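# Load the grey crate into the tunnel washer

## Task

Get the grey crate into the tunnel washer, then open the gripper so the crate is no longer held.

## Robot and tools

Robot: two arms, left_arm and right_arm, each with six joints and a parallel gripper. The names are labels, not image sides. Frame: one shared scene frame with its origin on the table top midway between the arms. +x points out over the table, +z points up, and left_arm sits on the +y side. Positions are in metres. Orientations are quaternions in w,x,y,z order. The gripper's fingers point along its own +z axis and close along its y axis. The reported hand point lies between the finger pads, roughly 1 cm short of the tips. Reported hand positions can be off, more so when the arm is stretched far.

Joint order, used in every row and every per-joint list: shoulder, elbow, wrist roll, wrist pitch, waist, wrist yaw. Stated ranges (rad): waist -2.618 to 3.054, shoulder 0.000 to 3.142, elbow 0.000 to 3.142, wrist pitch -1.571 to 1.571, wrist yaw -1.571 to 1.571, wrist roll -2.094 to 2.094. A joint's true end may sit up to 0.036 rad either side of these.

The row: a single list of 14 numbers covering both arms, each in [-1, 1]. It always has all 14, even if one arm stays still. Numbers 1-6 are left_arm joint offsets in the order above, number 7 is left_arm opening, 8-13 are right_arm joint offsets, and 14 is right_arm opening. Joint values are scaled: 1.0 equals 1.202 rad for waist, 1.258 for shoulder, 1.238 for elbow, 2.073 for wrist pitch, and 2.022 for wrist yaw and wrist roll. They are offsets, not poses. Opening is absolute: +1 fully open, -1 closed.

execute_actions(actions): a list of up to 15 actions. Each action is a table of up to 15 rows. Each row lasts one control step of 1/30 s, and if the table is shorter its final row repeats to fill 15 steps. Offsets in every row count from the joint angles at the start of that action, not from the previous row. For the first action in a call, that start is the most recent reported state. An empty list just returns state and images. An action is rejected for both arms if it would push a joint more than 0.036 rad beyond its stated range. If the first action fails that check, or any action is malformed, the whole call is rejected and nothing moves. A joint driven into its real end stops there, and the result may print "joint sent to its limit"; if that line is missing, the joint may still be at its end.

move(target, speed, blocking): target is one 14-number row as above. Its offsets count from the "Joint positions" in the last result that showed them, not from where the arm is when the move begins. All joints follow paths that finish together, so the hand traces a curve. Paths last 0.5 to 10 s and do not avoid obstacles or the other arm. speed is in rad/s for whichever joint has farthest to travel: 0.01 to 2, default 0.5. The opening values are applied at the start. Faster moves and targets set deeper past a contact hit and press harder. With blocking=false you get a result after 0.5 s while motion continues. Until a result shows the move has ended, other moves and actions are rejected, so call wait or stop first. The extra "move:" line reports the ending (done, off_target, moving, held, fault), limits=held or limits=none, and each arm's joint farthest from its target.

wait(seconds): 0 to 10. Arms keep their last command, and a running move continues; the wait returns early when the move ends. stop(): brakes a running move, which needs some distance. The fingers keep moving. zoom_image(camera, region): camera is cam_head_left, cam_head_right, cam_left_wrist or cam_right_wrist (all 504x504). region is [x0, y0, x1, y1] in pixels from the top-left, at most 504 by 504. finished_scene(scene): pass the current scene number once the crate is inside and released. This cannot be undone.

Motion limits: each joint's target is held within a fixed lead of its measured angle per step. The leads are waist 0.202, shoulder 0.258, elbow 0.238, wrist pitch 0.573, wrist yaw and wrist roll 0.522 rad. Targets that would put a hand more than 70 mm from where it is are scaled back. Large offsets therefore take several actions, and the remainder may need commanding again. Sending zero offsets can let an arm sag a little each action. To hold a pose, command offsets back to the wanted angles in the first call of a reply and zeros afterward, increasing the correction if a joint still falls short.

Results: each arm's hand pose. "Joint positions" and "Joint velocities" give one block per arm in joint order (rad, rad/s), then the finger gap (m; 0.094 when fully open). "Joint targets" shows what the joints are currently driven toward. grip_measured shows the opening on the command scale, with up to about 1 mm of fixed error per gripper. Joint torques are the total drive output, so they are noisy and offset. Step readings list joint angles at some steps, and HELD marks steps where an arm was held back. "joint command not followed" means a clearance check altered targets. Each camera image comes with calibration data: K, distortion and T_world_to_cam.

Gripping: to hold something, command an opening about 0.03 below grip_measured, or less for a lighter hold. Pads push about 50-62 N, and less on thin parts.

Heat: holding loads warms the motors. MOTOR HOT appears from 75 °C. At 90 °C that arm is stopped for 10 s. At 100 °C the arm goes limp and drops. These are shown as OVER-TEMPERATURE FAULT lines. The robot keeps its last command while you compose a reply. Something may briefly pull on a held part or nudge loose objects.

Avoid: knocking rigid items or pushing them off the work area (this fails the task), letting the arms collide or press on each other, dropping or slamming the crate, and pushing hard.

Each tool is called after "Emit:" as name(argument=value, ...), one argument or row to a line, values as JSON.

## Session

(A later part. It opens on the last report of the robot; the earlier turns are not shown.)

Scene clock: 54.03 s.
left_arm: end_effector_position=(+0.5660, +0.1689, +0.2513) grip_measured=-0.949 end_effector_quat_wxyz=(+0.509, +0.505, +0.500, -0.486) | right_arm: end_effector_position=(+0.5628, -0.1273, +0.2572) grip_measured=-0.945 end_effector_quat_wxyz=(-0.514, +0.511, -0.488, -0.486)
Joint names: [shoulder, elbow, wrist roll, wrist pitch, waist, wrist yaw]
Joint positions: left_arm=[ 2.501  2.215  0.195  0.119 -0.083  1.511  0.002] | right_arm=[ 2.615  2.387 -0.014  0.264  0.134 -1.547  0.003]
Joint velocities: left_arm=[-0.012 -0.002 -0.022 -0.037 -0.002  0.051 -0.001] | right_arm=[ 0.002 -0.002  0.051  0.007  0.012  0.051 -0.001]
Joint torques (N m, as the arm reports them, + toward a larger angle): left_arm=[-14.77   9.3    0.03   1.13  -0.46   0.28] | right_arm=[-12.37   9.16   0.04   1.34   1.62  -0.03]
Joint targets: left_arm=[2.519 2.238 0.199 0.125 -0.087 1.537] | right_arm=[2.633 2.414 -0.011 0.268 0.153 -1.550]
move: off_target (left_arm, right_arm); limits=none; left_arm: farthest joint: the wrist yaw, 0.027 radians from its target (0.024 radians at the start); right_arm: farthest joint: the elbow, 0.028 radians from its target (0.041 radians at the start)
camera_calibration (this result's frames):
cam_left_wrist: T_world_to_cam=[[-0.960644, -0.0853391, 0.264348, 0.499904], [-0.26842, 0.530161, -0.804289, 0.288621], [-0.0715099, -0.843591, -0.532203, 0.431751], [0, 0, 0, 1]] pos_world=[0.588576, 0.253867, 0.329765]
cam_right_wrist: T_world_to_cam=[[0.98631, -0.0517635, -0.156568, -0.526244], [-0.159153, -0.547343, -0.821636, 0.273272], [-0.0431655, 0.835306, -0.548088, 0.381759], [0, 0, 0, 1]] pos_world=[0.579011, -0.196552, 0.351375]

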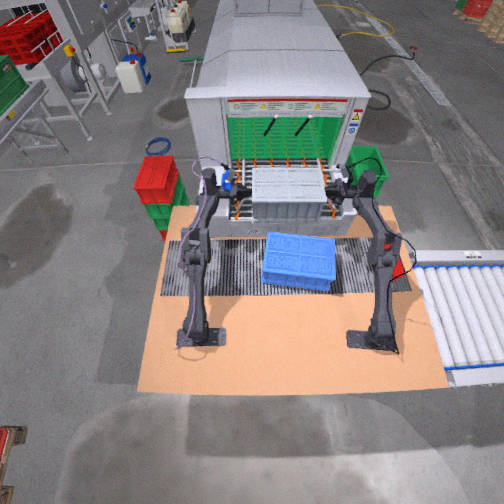

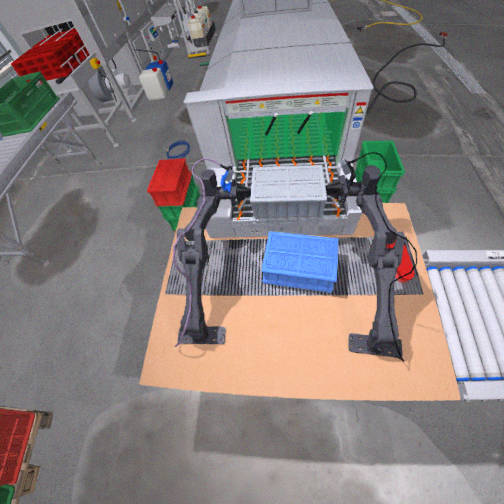

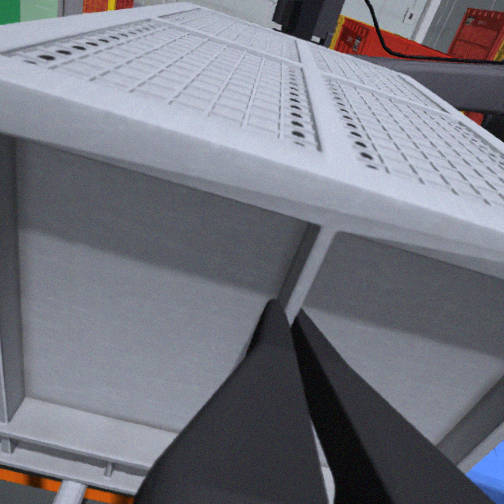

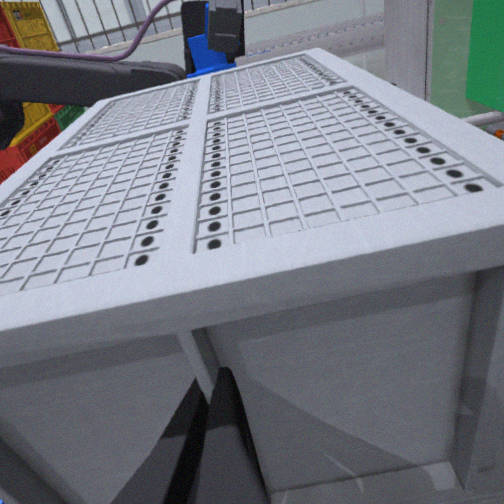

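Emit:
execute_actions(
  actions=[
    [[-0.004,0.02,0,0,0,0.005,-0.4,-0.004,0.022,0,0,0,0,-0.4]],
    [[-0.006,0.028,0,0,0.05,0,-0.4,-0.006,0.028,0,0,-0.05,0,-0.4],[-0.006,0.028,0,0,0.09,0,-0.4,-0.006,0.028,0,0,-0.09,0,-0.4]],
    [[-0.004,0.028,0,0,0.05,0,-0.4,-0.004,0.028,0,0,-0.05,0,-0.4]],
  ],
)

Scene clock: 56.63 s.
left_arm: end_effector_position=(+0.5736, +0.1953, +0.2511) grip_measured=-0.402 end_effector_quat_wxyz=(+0.519, +0.496, +0.508, -0.476) | right_arm: end_effector_position=(+0.5693, -0.1569, +0.2565) grip_measured=-0.403 end_effector_quat_wxyz=(+0.523, -0.503, +0.497, +0.476)
Joint names: [shoulder, elbow, wrist roll, wrist pitch, waist, wrist yaw]
Joint positions: left_arm=[ 2.504  2.217  0.196  0.122 -0.035  1.52   0.028] | right_arm=[ 2.617  2.388 -0.016  0.267  0.082 -1.563  0.028]
Joint velocities: left_arm=[ 0.002 -0.002  0.022 -0.022 -0.007  0.022 -0.001] | right_arm=[-0.002 -0.012 -0.037 -0.081 -0.007 -0.007 -0.   ]
Joint torques (N m, as the arm reports them, + toward a larger angle): left_arm=[-16.78  10.26  -0.01   1.06   4.86   0.06] | right_arm=[-14.01   9.82   0.01   1.31  -4.75   0.07]
Joint targets: left_arm=[2.499 2.251 0.196 0.122 0.025 1.519] | right_arm=[2.612 2.423 -0.016 0.267 0.022 -1.558]
Step readings (joint positions; steps 1 to 15: 1st action; 16 to 30: 2nd action; 31 to 45: 3rd action):
0: left_arm=[2.501 2.215 0.195 0.120 -0.083 1.511] | right_arm=[2.615 2.387 -0.014 0.265 0.134 -1.547]
1: left_arm=[2.501 2.215 0.195 0.120 -0.082 1.511] | right_arm=[2.615 2.387 -0.014 0.265 0.133 -1.547]
2: left_arm=[2.501 2.215 0.195 0.120 -0.082 1.511] | right_arm=[2.615 2.387 -0.014 0.265 0.133 -1.547]
4: left_arm=[2.501 2.215 0.195 0.120 -0.082 1.511] | right_arm=[2.615 2.387 -0.014 0.265 0.133 -1.547]
8: left_arm=[2.501 2.215 0.195 0.120 -0.082 1.509] | right_arm=[2.615 2.387 -0.014 0.265 0.133 -1.544]
15: left_arm=[2.501 2.215 0.195 0.120 -0.082 1.509] | right_arm=[2.615 2.387 -0.014 0.265 0.133 -1.544]
16: left_arm=[2.501 2.215 0.195 0.120 -0.079 1.509] | right_arm=[2.615 2.387 -0.014 0.265 0.130 -1.544]
17: left_arm=[2.501 2.215 0.195 0.120 -0.072 1.509] | right_arm=[2.615 2.387 -0.014 0.265 0.122 -1.544]
19: left_arm=[2.501 2.215 0.195 0.120 -0.046 1.509] | right_arm=[2.615 2.387 -0.014 0.265 0.093 -1.544]
23: left_arm=[2.504 2.217 0.196 0.122 -0.035 1.519] | right_arm=[2.617 2.388 -0.016 0.267 0.082 -1.558]
30: left_arm=[2.504 2.217 0.196 0.122 -0.035 1.519] | right_arm=[2.617 2.388 -0.016 0.267 0.082 -1.558]
31: left_arm=[2.504 2.217 0.196 0.122 -0.035 1.520] | right_arm=[2.617 2.388 -0.016 0.267 0.082 -1.558]
32: left_arm=[2.504 2.217 0.196 0.122 -0.035 1.520] | right_arm=[2.617 2.388 -0.016 0.267 0.082 -1.559]
34: left_arm=[2.504 2.217 0.196 0.122 -0.035 1.520] | right_arm=[2.617 2.388 -0.016 0.267 0.082 -1.561]
38: left_arm=[2.504 2.217 0.196 0.122 -0.035 1.520] | right_arm=[2.617 2.388 -0.016 0.267 0.082 -1.563]
45: Joint positions above
camera_calibration (this result's frames):
cam_left_wrist: T_world_to_cam=[[-0.957379, -0.121642, 0.261971, 0.515365], [-0.286355, 0.518325, -0.805817, 0.289446], [-0.037765, -0.846489, -0.531066, 0.435357], [0, 0, 0, 1]] pos_world=[0.592726, 0.281188, 0.329433]
cam_right_wrist: T_world_to_cam=[[0.984323, -0.0868358, -0.153521, -0.539394], [-0.17598, -0.541928, -0.821794, 0.268011], [-0.0118359, 0.835927, -0.548713, 0.388751], [0, 0, 0, 1]] pos_world=[0.582704, -0.226564, 0.350754]

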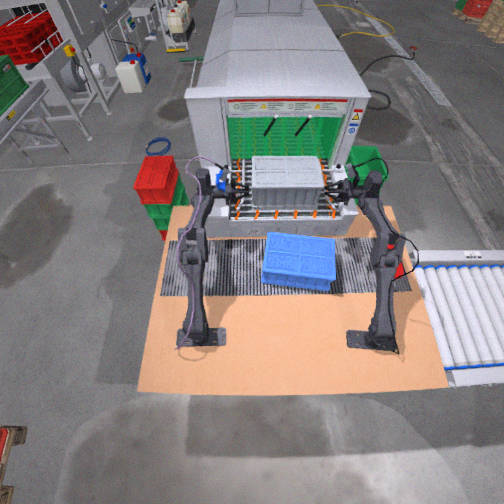

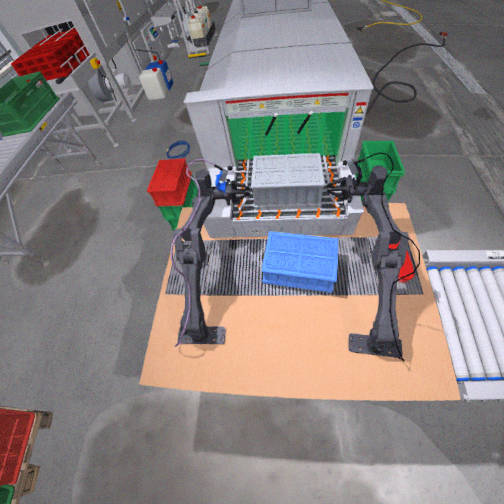

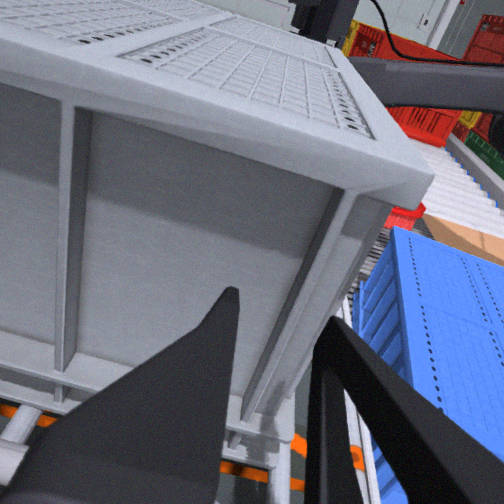

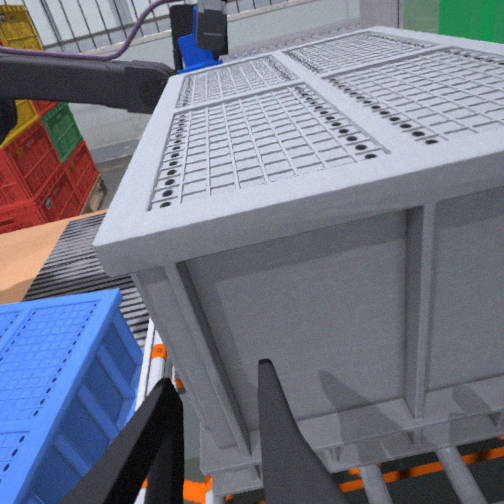

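Emit:
execute_actions(
  actions=[
    [[-0.03,0.02,0,-0.02,0.01,0,-0.4,-0.03,0.02,0,-0.02,-0.01,0,-0.4],[-0.06,0.02,0,-0.04,0.02,0,-0.4,-0.06,0.02,0,-0.04,-0.02,0,-0.4]],
    [[-0.03,0.02,0,-0.02,0.04,0,-0.4,-0.03,0.02,0,-0.02,-0.04,0,-0.4]],
  ],
)

Scene clock: 58.83 s.
left_arm: end_effector_position=(+0.5750, +0.2306, +0.2703) grip_measured=-0.402 end_effector_quat_wxyz=(+0.523, +0.468, +0.535, -0.471) | right_arm: end_effector_position=(+0.5692, -0.1992, +0.2877) grip_measured=-0.403 end_effector_quat_wxyz=(+0.536, -0.479, +0.520, +0.462)
Joint names: [shoulder, elbow, wrist roll, wrist pitch, waist, wrist yaw]
Joint positions: left_arm=[2.454 2.217 0.196 0.027 0.028 1.519 0.028] | right_arm=[ 2.548  2.388 -0.016  0.177  0.008 -1.564  0.028]
Joint velocities: left_arm=[-0.002 -0.007  0.051 -0.081  0.007  0.007 -0.001] | right_arm=[-0.017 -0.007 -0.037  0.007  0.007 -0.037 -0.   ]
Joint torques (N m, as the arm reports them, + toward a larger angle): left_arm=[-19.4    9.45  -0.01   0.99  -0.03   0.08] | right_arm=[-15.67   9.08   0.02   1.12   0.47  -0.03]
Joint targets: left_arm=[2.416 2.242 0.196 0.014 0.028 1.519] | right_arm=[2.520 2.413 -0.016 0.162 0.013 -1.564]
Step readings (joint positions; steps 1 to 15: 1st action; 16 to 30: 2nd action):
0: left_arm=[2.504 2.217 0.196 0.122 -0.035 1.520] | right_arm=[2.617 2.388 -0.016 0.267 0.082 -1.563]
1: left_arm=[2.504 2.217 0.196 0.118 -0.038 1.520] | right_arm=[2.617 2.388 -0.016 0.264 0.085 -1.563]
2: left_arm=[2.500 2.217 0.196 0.107 -0.038 1.519] | right_arm=[2.612 2.388 -0.016 0.252 0.085 -1.563]
4: left_arm=[2.490 2.217 0.196 0.081 -0.038 1.519] | right_arm=[2.601 2.388 -0.016 0.226 0.084 -1.564]
8: left_arm=[2.466 2.217 0.196 0.062 -0.031 1.519] | right_arm=[2.571 2.388 -0.016 0.210 0.071 -1.564]
15: left_arm=[2.454 2.217 0.196 0.056 -0.020 1.519] | right_arm=[2.557 2.388 -0.016 0.203 0.061 -1.564]
16: left_arm=[2.454 2.217 0.196 0.051 -0.018 1.519] | right_arm=[2.557 2.388 -0.016 0.198 0.058 -1.564]
17: left_arm=[2.454 2.217 0.196 0.046 -0.015 1.519] | right_arm=[2.556 2.388 -0.016 0.194 0.055 -1.564]
19: left_arm=[2.454 2.217 0.196 0.039 -0.004 1.519] | right_arm=[2.553 2.388 -0.016 0.187 0.040 -1.564]
23: left_arm=[2.454 2.217 0.196 0.031 0.021 1.519] | right_arm=[2.549 2.388 -0.016 0.181 0.012 -1.564]
30: Joint positions above
camera_calibration (this result's frames):
cam_left_wrist: T_world_to_cam=[[-0.934801, -0.181108, 0.305527, 0.504944], [-0.355074, 0.49672, -0.791954, 0.32786], [-0.00833201, -0.848804, -0.528641, 0.458386], [0, 0, 0, 1]] pos_world=[0.592256, 0.317674, 0.347698]
cam_right_wrist: T_world_to_cam=[[0.97179, -0.15901, -0.174187, -0.539487], [-0.232675, -0.525589, -0.818302, 0.305207], [0.0385671, 0.835746, -0.54776, 0.412191], [0, 0, 0, 1]] pos_world=[0.579385, -0.269857, 0.381562]

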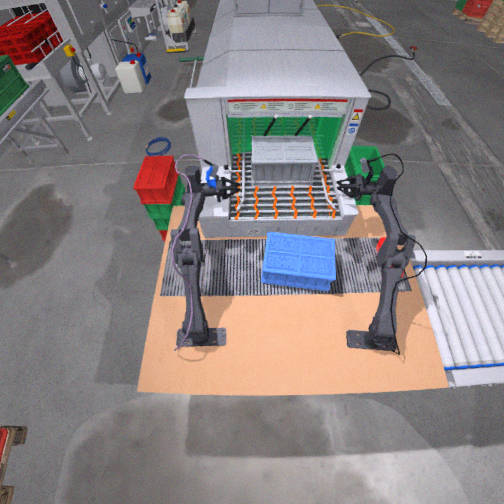

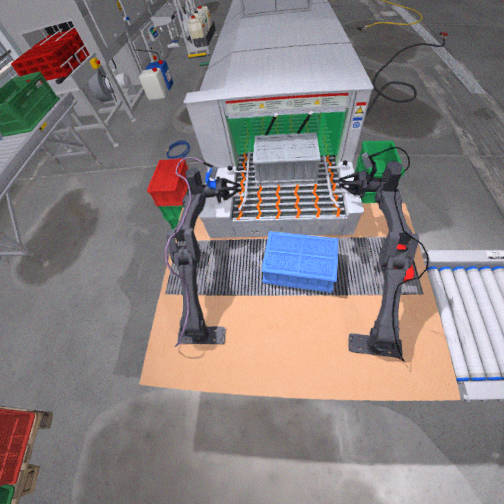

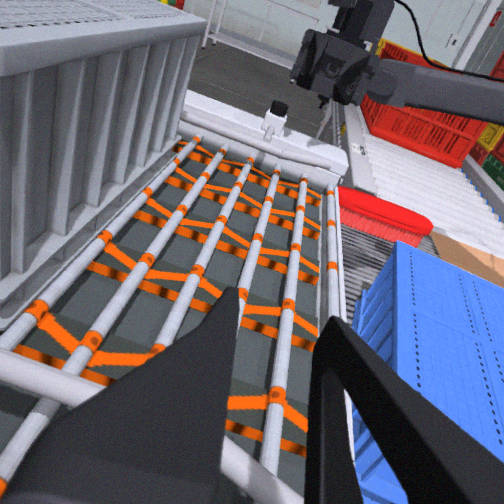

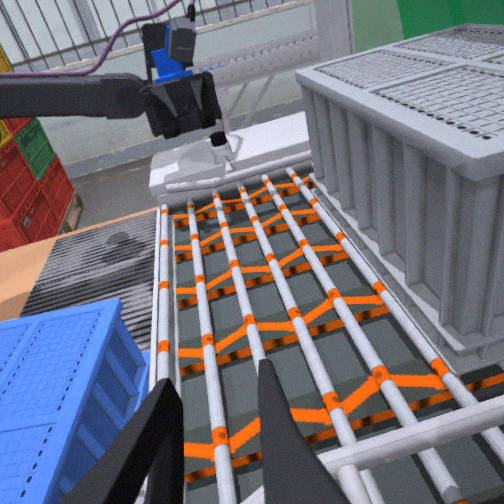

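Crate is free and going in. Retract the arms.

Emit:
move(
  target=[-0.35,-0.3,0,0,0.02,0,-0.4,-0.35,-0.35,0,0,-0.02,0,-0.4],
  speed=0.3,
)

Scene clock: 61.37 s.
left_arm: end_effector_position=(+0.4930, +0.2304, +0.3561) grip_measured=-0.402 end_effector_quat_wxyz=(+0.539, +0.478, +0.525, -0.454) | right_arm: end_effector_position=(+0.4930, -0.1985, +0.3655) grip_measured=-0.403 end_effector_quat_wxyz=(+0.541, -0.476, +0.523, +0.456)
Joint names: [shoulder, elbow, wrist roll, wrist pitch, waist, wrist yaw]
Joint positions: left_arm=[2.041 1.859 0.196 0.026 0.039 1.518 0.028] | right_arm=[ 2.131  1.976 -0.016  0.177 -0.008 -1.562  0.028]
Joint velocities: left_arm=[-0.012  0.007 -0.037  0.066 -0.002 -0.022  0.001] | right_arm=[ 0.007 -0.012 -0.051  0.037  0.022  0.022  0.001]
Joint torques (N m, as the arm reports them, + toward a larger angle): left_arm=[-15.18   6.4   -0.01   1.08   0.97   0.06] | right_arm=[-12.32   5.12  -0.01   1.3   -0.66  -0.02]
Joint targets: left_arm=[2.014 1.846 0.196 0.027 0.052 1.519] | right_arm=[2.108 1.955 -0.016 0.177 -0.016 -1.563]
move: off_target (left_arm, right_arm); limits=none; left_arm: farthest joint: the shoulder, 0.027 radians from its target (0.440 radians at the start); right_arm: farthest joint: the shoulder, 0.023 radians from its target (0.441 radians at the start)
camera_calibration (this result's frames):
cam_left_wrist: T_world_to_cam=[[-0.947456, -0.19411, 0.25426, 0.429475], [-0.318404, 0.495837, -0.807939, 0.354613], [0.0307577, -0.846444, -0.531589, 0.484141], [0, 0, 0, 1]] pos_world=[0.504928, 0.317333, 0.434671]
cam_right_wrist: T_world_to_cam=[[0.969829, -0.175399, -0.16931, -0.455811], [-0.237432, -0.522095, -0.819172, 0.354831], [0.0552864, 0.834657, -0.547988, 0.448842], [0, 0, 0, 1]] pos_world=[0.501493, -0.269322, 0.459455]

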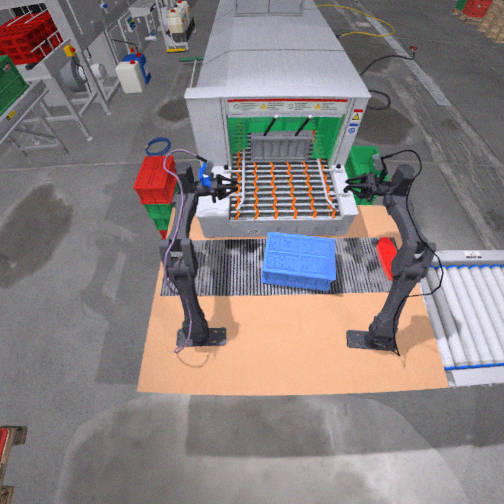

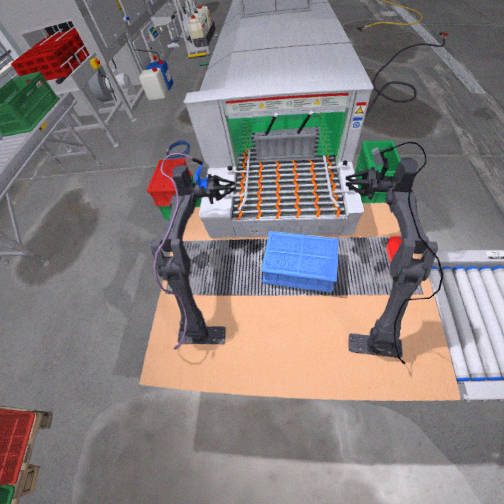

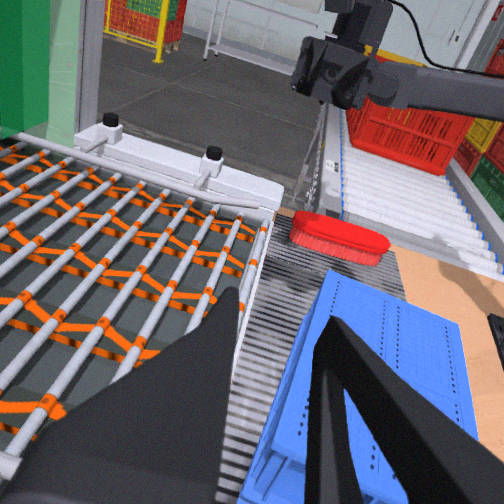

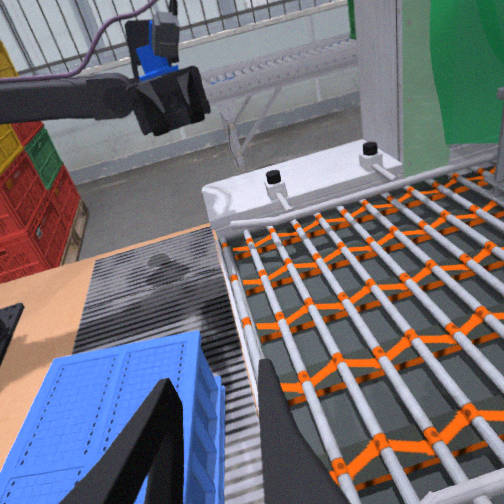

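Emit:
wait(
  seconds=4,
)

Scene clock: 65.57 s.
left_arm: end_effector_position=(+0.4930, +0.2304, +0.3561) grip_measured=-0.402 end_effector_quat_wxyz=(+0.539, +0.478, +0.525, -0.454) | right_arm: end_effector_position=(+0.4930, -0.1985, +0.3655) grip_measured=-0.403 end_effector_quat_wxyz=(+0.541, -0.476, +0.523, +0.456)
Joint names: [shoulder, elbow, wrist roll, wrist pitch, waist, wrist yaw]
Joint positions: left_arm=[2.041 1.859 0.196 0.026 0.039 1.518 0.028] | right_arm=[ 2.131  1.976 -0.016  0.177 -0.008 -1.562  0.028]
Joint velocities: left_arm=[-0.002  0.002  0.022 -0.022 -0.002  0.037 -0.   ] | right_arm=[-0.007 -0.002 -0.022  0.037 -0.017  0.007  0.001]
Joint torques (N m, as the arm reports them, + toward a larger angle): left_arm=[-15.11   6.31  -0.01   1.07   0.97   0.07] | right_arm=[-12.51   5.22   0.01   1.31  -0.74  -0.05]
Joint targets: left_arm=[2.014 1.846 0.196 0.027 0.052 1.519] | right_arm=[2.108 1.955 -0.016 0.177 -0.016 -1.563]
wait: 4.00 s; at rest from the start
camera_calibration (this result's frames):
cam_left_wrist: T_world_to_cam=[[-0.947456, -0.19411, 0.25426, 0.429475], [-0.318404, 0.495837, -0.807939, 0.354613], [0.0307577, -0.846444, -0.531589, 0.484141], [0, 0, 0, 1]] pos_world=[0.504928, 0.317333, 0.434671]
cam_right_wrist: T_world_to_cam=[[0.969829, -0.175399, -0.16931, -0.455811], [-0.237432, -0.522095, -0.819172, 0.354831], [0.0552864, 0.834657, -0.547988, 0.448842], [0, 0, 0, 1]] pos_world=[0.501493, -0.269322, 0.459455]

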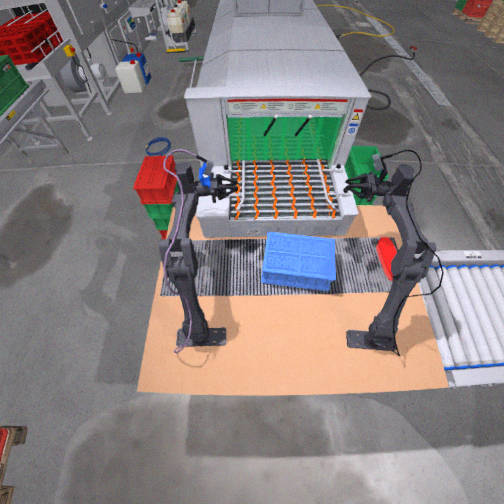

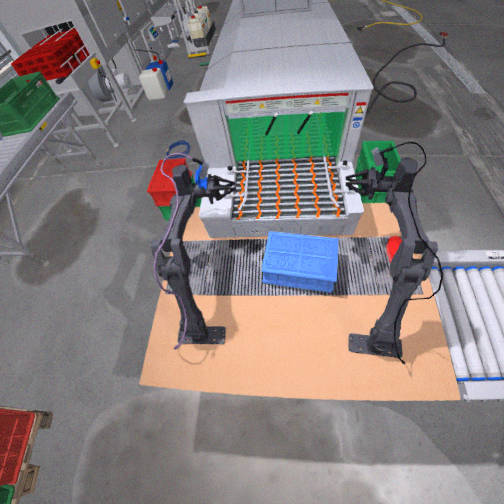

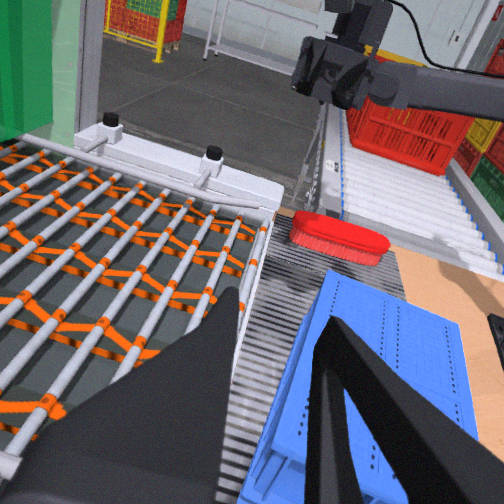

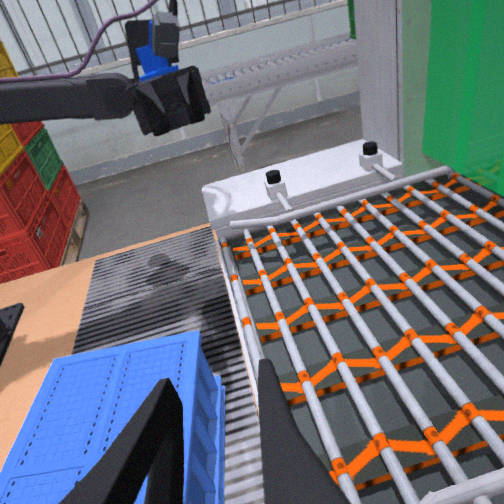

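The crate has passed through the curtain and is inside the tunnel.

Emit:
finished_scene(
  scene=2,
)

The scene is finished: the task was done.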